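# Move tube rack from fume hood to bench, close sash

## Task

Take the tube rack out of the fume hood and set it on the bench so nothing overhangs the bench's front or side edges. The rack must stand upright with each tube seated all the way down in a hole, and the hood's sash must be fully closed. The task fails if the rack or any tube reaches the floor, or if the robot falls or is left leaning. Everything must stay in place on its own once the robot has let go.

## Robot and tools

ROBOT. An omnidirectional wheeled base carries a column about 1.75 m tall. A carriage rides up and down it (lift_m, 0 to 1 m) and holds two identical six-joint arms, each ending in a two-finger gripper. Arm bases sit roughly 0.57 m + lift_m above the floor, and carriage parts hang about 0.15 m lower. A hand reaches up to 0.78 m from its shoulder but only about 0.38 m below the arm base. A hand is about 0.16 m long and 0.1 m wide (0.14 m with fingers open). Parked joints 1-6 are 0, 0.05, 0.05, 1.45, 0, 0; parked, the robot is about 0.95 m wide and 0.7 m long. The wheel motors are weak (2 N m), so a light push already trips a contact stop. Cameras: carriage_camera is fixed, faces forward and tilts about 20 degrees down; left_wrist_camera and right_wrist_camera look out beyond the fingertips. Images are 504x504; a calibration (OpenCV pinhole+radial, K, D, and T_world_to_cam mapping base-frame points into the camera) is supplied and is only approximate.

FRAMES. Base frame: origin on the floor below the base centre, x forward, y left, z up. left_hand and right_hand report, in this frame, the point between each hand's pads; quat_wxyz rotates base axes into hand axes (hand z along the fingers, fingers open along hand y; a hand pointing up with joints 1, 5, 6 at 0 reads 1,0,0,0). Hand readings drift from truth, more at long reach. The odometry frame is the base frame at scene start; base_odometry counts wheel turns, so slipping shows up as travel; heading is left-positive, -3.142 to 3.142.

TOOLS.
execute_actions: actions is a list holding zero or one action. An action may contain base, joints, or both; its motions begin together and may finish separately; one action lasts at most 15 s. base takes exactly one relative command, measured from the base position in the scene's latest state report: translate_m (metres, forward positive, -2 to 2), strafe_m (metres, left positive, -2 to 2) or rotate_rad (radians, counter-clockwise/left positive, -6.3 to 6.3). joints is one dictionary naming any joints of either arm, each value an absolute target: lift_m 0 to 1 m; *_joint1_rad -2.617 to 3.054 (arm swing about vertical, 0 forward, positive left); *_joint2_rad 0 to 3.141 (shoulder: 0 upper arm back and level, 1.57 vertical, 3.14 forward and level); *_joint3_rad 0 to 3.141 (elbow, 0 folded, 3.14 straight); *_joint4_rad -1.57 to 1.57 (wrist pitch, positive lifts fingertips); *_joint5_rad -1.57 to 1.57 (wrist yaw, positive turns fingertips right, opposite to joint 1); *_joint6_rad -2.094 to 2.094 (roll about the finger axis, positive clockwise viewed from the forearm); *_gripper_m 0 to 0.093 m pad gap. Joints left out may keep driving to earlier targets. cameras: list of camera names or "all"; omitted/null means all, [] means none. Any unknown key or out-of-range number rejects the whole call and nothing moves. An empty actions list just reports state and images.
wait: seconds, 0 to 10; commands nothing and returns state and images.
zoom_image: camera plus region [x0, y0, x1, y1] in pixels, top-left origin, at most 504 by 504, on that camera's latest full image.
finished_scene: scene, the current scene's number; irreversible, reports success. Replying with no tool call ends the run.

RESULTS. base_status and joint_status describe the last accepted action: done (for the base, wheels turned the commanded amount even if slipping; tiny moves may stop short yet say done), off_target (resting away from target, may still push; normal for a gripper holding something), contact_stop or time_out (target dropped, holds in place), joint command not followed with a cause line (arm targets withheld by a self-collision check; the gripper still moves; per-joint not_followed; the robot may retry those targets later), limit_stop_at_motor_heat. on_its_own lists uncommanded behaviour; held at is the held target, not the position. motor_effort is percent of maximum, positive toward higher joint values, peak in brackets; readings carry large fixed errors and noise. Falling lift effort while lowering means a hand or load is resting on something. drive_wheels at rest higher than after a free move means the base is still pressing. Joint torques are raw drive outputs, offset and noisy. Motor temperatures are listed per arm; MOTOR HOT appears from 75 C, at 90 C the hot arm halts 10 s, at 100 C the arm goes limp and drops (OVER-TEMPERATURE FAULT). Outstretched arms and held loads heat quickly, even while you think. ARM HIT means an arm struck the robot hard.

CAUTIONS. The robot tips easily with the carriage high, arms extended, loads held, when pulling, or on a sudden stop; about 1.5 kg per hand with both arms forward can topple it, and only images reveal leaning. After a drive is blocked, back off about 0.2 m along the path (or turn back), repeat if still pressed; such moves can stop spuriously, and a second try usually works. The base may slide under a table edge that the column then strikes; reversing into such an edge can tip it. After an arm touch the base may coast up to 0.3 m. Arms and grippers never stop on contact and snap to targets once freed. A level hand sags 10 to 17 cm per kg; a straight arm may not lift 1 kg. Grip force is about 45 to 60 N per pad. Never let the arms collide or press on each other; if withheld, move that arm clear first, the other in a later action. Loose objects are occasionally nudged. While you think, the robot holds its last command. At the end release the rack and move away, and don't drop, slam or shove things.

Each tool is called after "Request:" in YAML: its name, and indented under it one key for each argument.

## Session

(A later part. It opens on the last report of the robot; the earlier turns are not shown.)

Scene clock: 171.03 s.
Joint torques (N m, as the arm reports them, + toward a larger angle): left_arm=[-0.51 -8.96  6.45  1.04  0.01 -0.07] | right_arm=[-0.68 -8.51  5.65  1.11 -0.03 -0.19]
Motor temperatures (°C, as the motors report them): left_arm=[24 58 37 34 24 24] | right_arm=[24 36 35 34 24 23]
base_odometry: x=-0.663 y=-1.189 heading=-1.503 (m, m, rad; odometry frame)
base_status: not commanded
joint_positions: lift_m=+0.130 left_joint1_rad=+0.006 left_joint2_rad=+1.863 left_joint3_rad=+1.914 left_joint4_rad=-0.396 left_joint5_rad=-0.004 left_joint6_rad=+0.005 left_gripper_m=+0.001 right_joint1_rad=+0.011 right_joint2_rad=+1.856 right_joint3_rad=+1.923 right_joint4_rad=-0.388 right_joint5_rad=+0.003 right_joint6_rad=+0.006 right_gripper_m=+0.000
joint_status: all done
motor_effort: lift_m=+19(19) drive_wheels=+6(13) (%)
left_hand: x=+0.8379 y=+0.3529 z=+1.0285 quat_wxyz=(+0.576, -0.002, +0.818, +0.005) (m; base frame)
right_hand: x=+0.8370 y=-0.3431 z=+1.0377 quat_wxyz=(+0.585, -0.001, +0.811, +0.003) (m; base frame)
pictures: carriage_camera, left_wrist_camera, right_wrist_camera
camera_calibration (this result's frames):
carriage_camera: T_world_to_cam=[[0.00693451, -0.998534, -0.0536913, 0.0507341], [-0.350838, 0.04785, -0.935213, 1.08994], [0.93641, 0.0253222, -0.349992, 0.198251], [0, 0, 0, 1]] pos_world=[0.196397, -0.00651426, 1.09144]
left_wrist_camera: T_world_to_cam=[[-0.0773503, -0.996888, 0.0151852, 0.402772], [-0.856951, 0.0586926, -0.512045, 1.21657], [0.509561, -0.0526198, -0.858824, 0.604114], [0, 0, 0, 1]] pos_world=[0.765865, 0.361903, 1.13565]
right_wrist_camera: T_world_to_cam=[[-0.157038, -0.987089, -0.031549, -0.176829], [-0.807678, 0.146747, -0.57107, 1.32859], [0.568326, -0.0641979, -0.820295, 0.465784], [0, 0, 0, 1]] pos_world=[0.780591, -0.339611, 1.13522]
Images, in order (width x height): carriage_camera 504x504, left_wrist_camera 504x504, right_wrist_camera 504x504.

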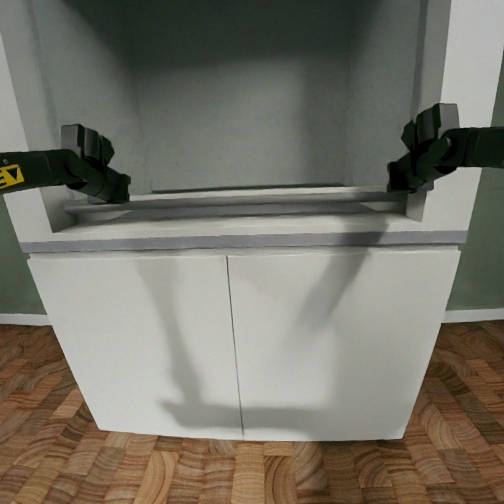

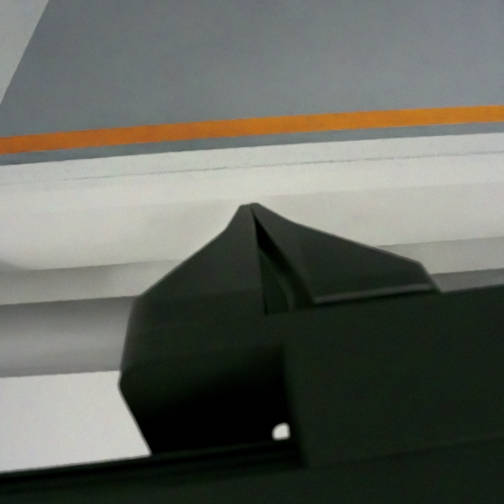

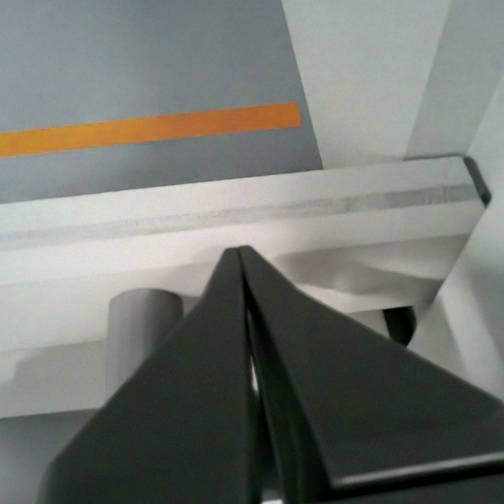

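Request:
execute_actions:
  actions:
    - {"joints":{"lift_m":0.0,"left_joint4_rad":-0.7,"right_joint4_rad":-0.7,"left_joint2_rad":2.0,"right_joint2_rad":2.0}}
  cameras: []

Request:
execute_actions:
  actions:
    - {"joints":{"lift_m":0.3,"left_joint4_rad":-0.5,"right_joint4_rad":-0.5,"left_joint2_rad":1.9,"right_joint2_rad":1.9}}
  cameras: []

Request:
execute_actions:
  actions:
    - {"base":{"translate_m":-0.35},"joints":{"lift_m":0.2}}
  cameras: ["carriage_camera"]

Scene clock: 173.90 s.
Joint torques (N m, as the arm reports them, + toward a larger angle): left_arm=[-0.54  0.12 -0.43 -1.86  0.01  0.03] | right_arm=[-0.58  2.24 -0.73 -1.87 -0.04 -0.12]
Motor temperatures (°C, as the motors report them): left_arm=[24 57 37 34 24 24] | right_arm=[24 36 35 34 24 23]
base_odometry: x=-0.663 y=-1.189 heading=-1.503 (m, m, rad; odometry frame)
base_status: not commanded
joint_positions: lift_m=+0.001 left_joint1_rad=+0.006 left_joint2_rad=+1.848 left_joint3_rad=+2.010 left_joint4_rad=-0.260 left_joint5_rad=-0.004 left_joint6_rad=-0.004 left_gripper_m=+0.001 right_joint1_rad=+0.011 right_joint2_rad=+1.836 right_joint3_rad=+2.005 right_joint4_rad=-0.229 right_joint5_rad=+0.003 right_joint6_rad=-0.003 right_gripper_m=+0.000
joint_status: left_joint2_rad off_target (ended at +1.848, target +2.000); left_joint4_rad off_target (ended at -0.259, target -0.700); right_joint2_rad off_target (ended at +1.836, target +2.000); right_joint4_rad off_target (ended at -0.229, target -0.700); the others done
motor_effort: lift_m=+14(16) drive_wheels=+7(7) (%)
left_hand: x=+0.8379 y=+0.3529 z=+0.9854 quat_wxyz=(+0.672, -0.005, +0.741, +0.002) (m; base frame)
right_hand: x=+0.8350 y=-0.3432 z=+0.9968 quat_wxyz=(+0.686, -0.004, +0.728, +0.001) (m; base frame)
pictures: none
No camera images: the call's "cameras" was empty. Leave "cameras" out to get every camera's image.

Scene clock: 175.63 s.
Joint torques (N m, as the arm reports them, + toward a larger angle): left_arm=[ -0.48 -11.45   6.52   1.77   0.02   0.02] | right_arm=[ -0.7  -12.29   5.99   1.91  -0.02  -0.13]
Motor temperatures (°C, as the motors report them): left_arm=[24 57 37 34 24 24] | right_arm=[24 36 35 34 24 23]
base_odometry: x=-0.663 y=-1.189 heading=-1.503 (m, m, rad; odometry frame)
base_status: not commanded
joint_positions: lift_m=+0.300 left_joint1_rad=+0.006 left_joint2_rad=+1.894 left_joint3_rad=+1.914 left_joint4_rad=-0.484 left_joint5_rad=-0.004 left_joint6_rad=-0.004 left_gripper_m=+0.001 right_joint1_rad=+0.011 right_joint2_rad=+1.896 right_joint3_rad=+1.917 right_joint4_rad=-0.490 right_joint5_rad=+0.003 right_joint6_rad=-0.003 right_gripper_m=+0.000
joint_status: all done
motor_effort: lift_m=+24(27) drive_wheels=+6(9) (%)
left_hand: x=+0.8363 y=+0.3528 z=+1.1607 quat_wxyz=(+0.526, -0.006, +0.851, +0.002) (m; base frame)
right_hand: x=+0.8362 y=-0.3431 z=+1.1599 quat_wxyz=(+0.524, -0.005, +0.852, +0.001) (m; base frame)
pictures: none
No camera images: the call's "cameras" was empty. Leave "cameras" out to get every camera's image.

Scene clock: 178.30 s.
Joint torques (N m, as the arm reports them, + toward a larger angle): left_arm=[ -0.49 -11.86   6.37   1.93  -0.03   0.01] | right_arm=[ -0.66 -12.69   6.     1.93  -0.07  -0.11]
Motor temperatures (°C, as the motors report them): left_arm=[24 57 37 34 24 24] | right_arm=[24 36 35 35 24 23]
base_odometry: x=-0.687 y=-0.840 heading=-1.503 (m, m, rad; odometry frame)
base_status: done
joint_positions: lift_m=+0.200 left_joint1_rad=+0.006 left_joint2_rad=+1.899 left_joint3_rad=+1.914 left_joint4_rad=-0.498 left_joint5_rad=-0.003 left_joint6_rad=-0.004 left_gripper_m=+0.001 right_joint1_rad=+0.011 right_joint2_rad=+1.901 right_joint3_rad=+1.917 right_joint4_rad=-0.501 right_joint5_rad=+0.003 right_joint6_rad=-0.003 right_gripper_m=+0.000
joint_status: all done
motor_effort: lift_m=+22(22) drive_wheels=-3(47) (%)
left_hand: x=+0.8359 y=+0.3527 z=+1.0551 quat_wxyz=(+0.518, -0.005, +0.856, +0.002) (m; base frame)
right_hand: x=+0.8361 y=-0.3431 z=+1.0548 quat_wxyz=(+0.517, -0.005, +0.856, +0.001) (m; base frame)
pictures: carriage_camera
camera_calibration (this result's frames):
carriage_camera: T_world_to_cam=[[0.00693451, -0.998534, -0.0536913, 0.0544768], [-0.350838, 0.04785, -0.935213, 1.15514], [0.93641, 0.0253222, -0.349992, 0.222648], [0, 0, 0, 1]] pos_world=[0.196397, -0.00651426, 1.16115]
Images, in order (width x height): carriage_camera 504x504.

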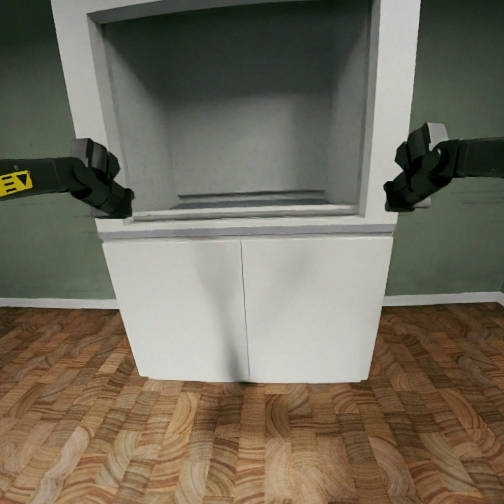

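Request:
zoom_image:
  camera: "carriage_camera"
  region: [120,170,390,260]

Region (120, 170, 390, 260) of carriage_camera's 504x504 image, scaled by 1.867, with more detail than that image has.

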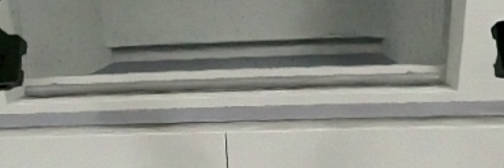

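Looks closed.

Request:
finished_scene:
  scene: 2

The scene is finished: the task was done.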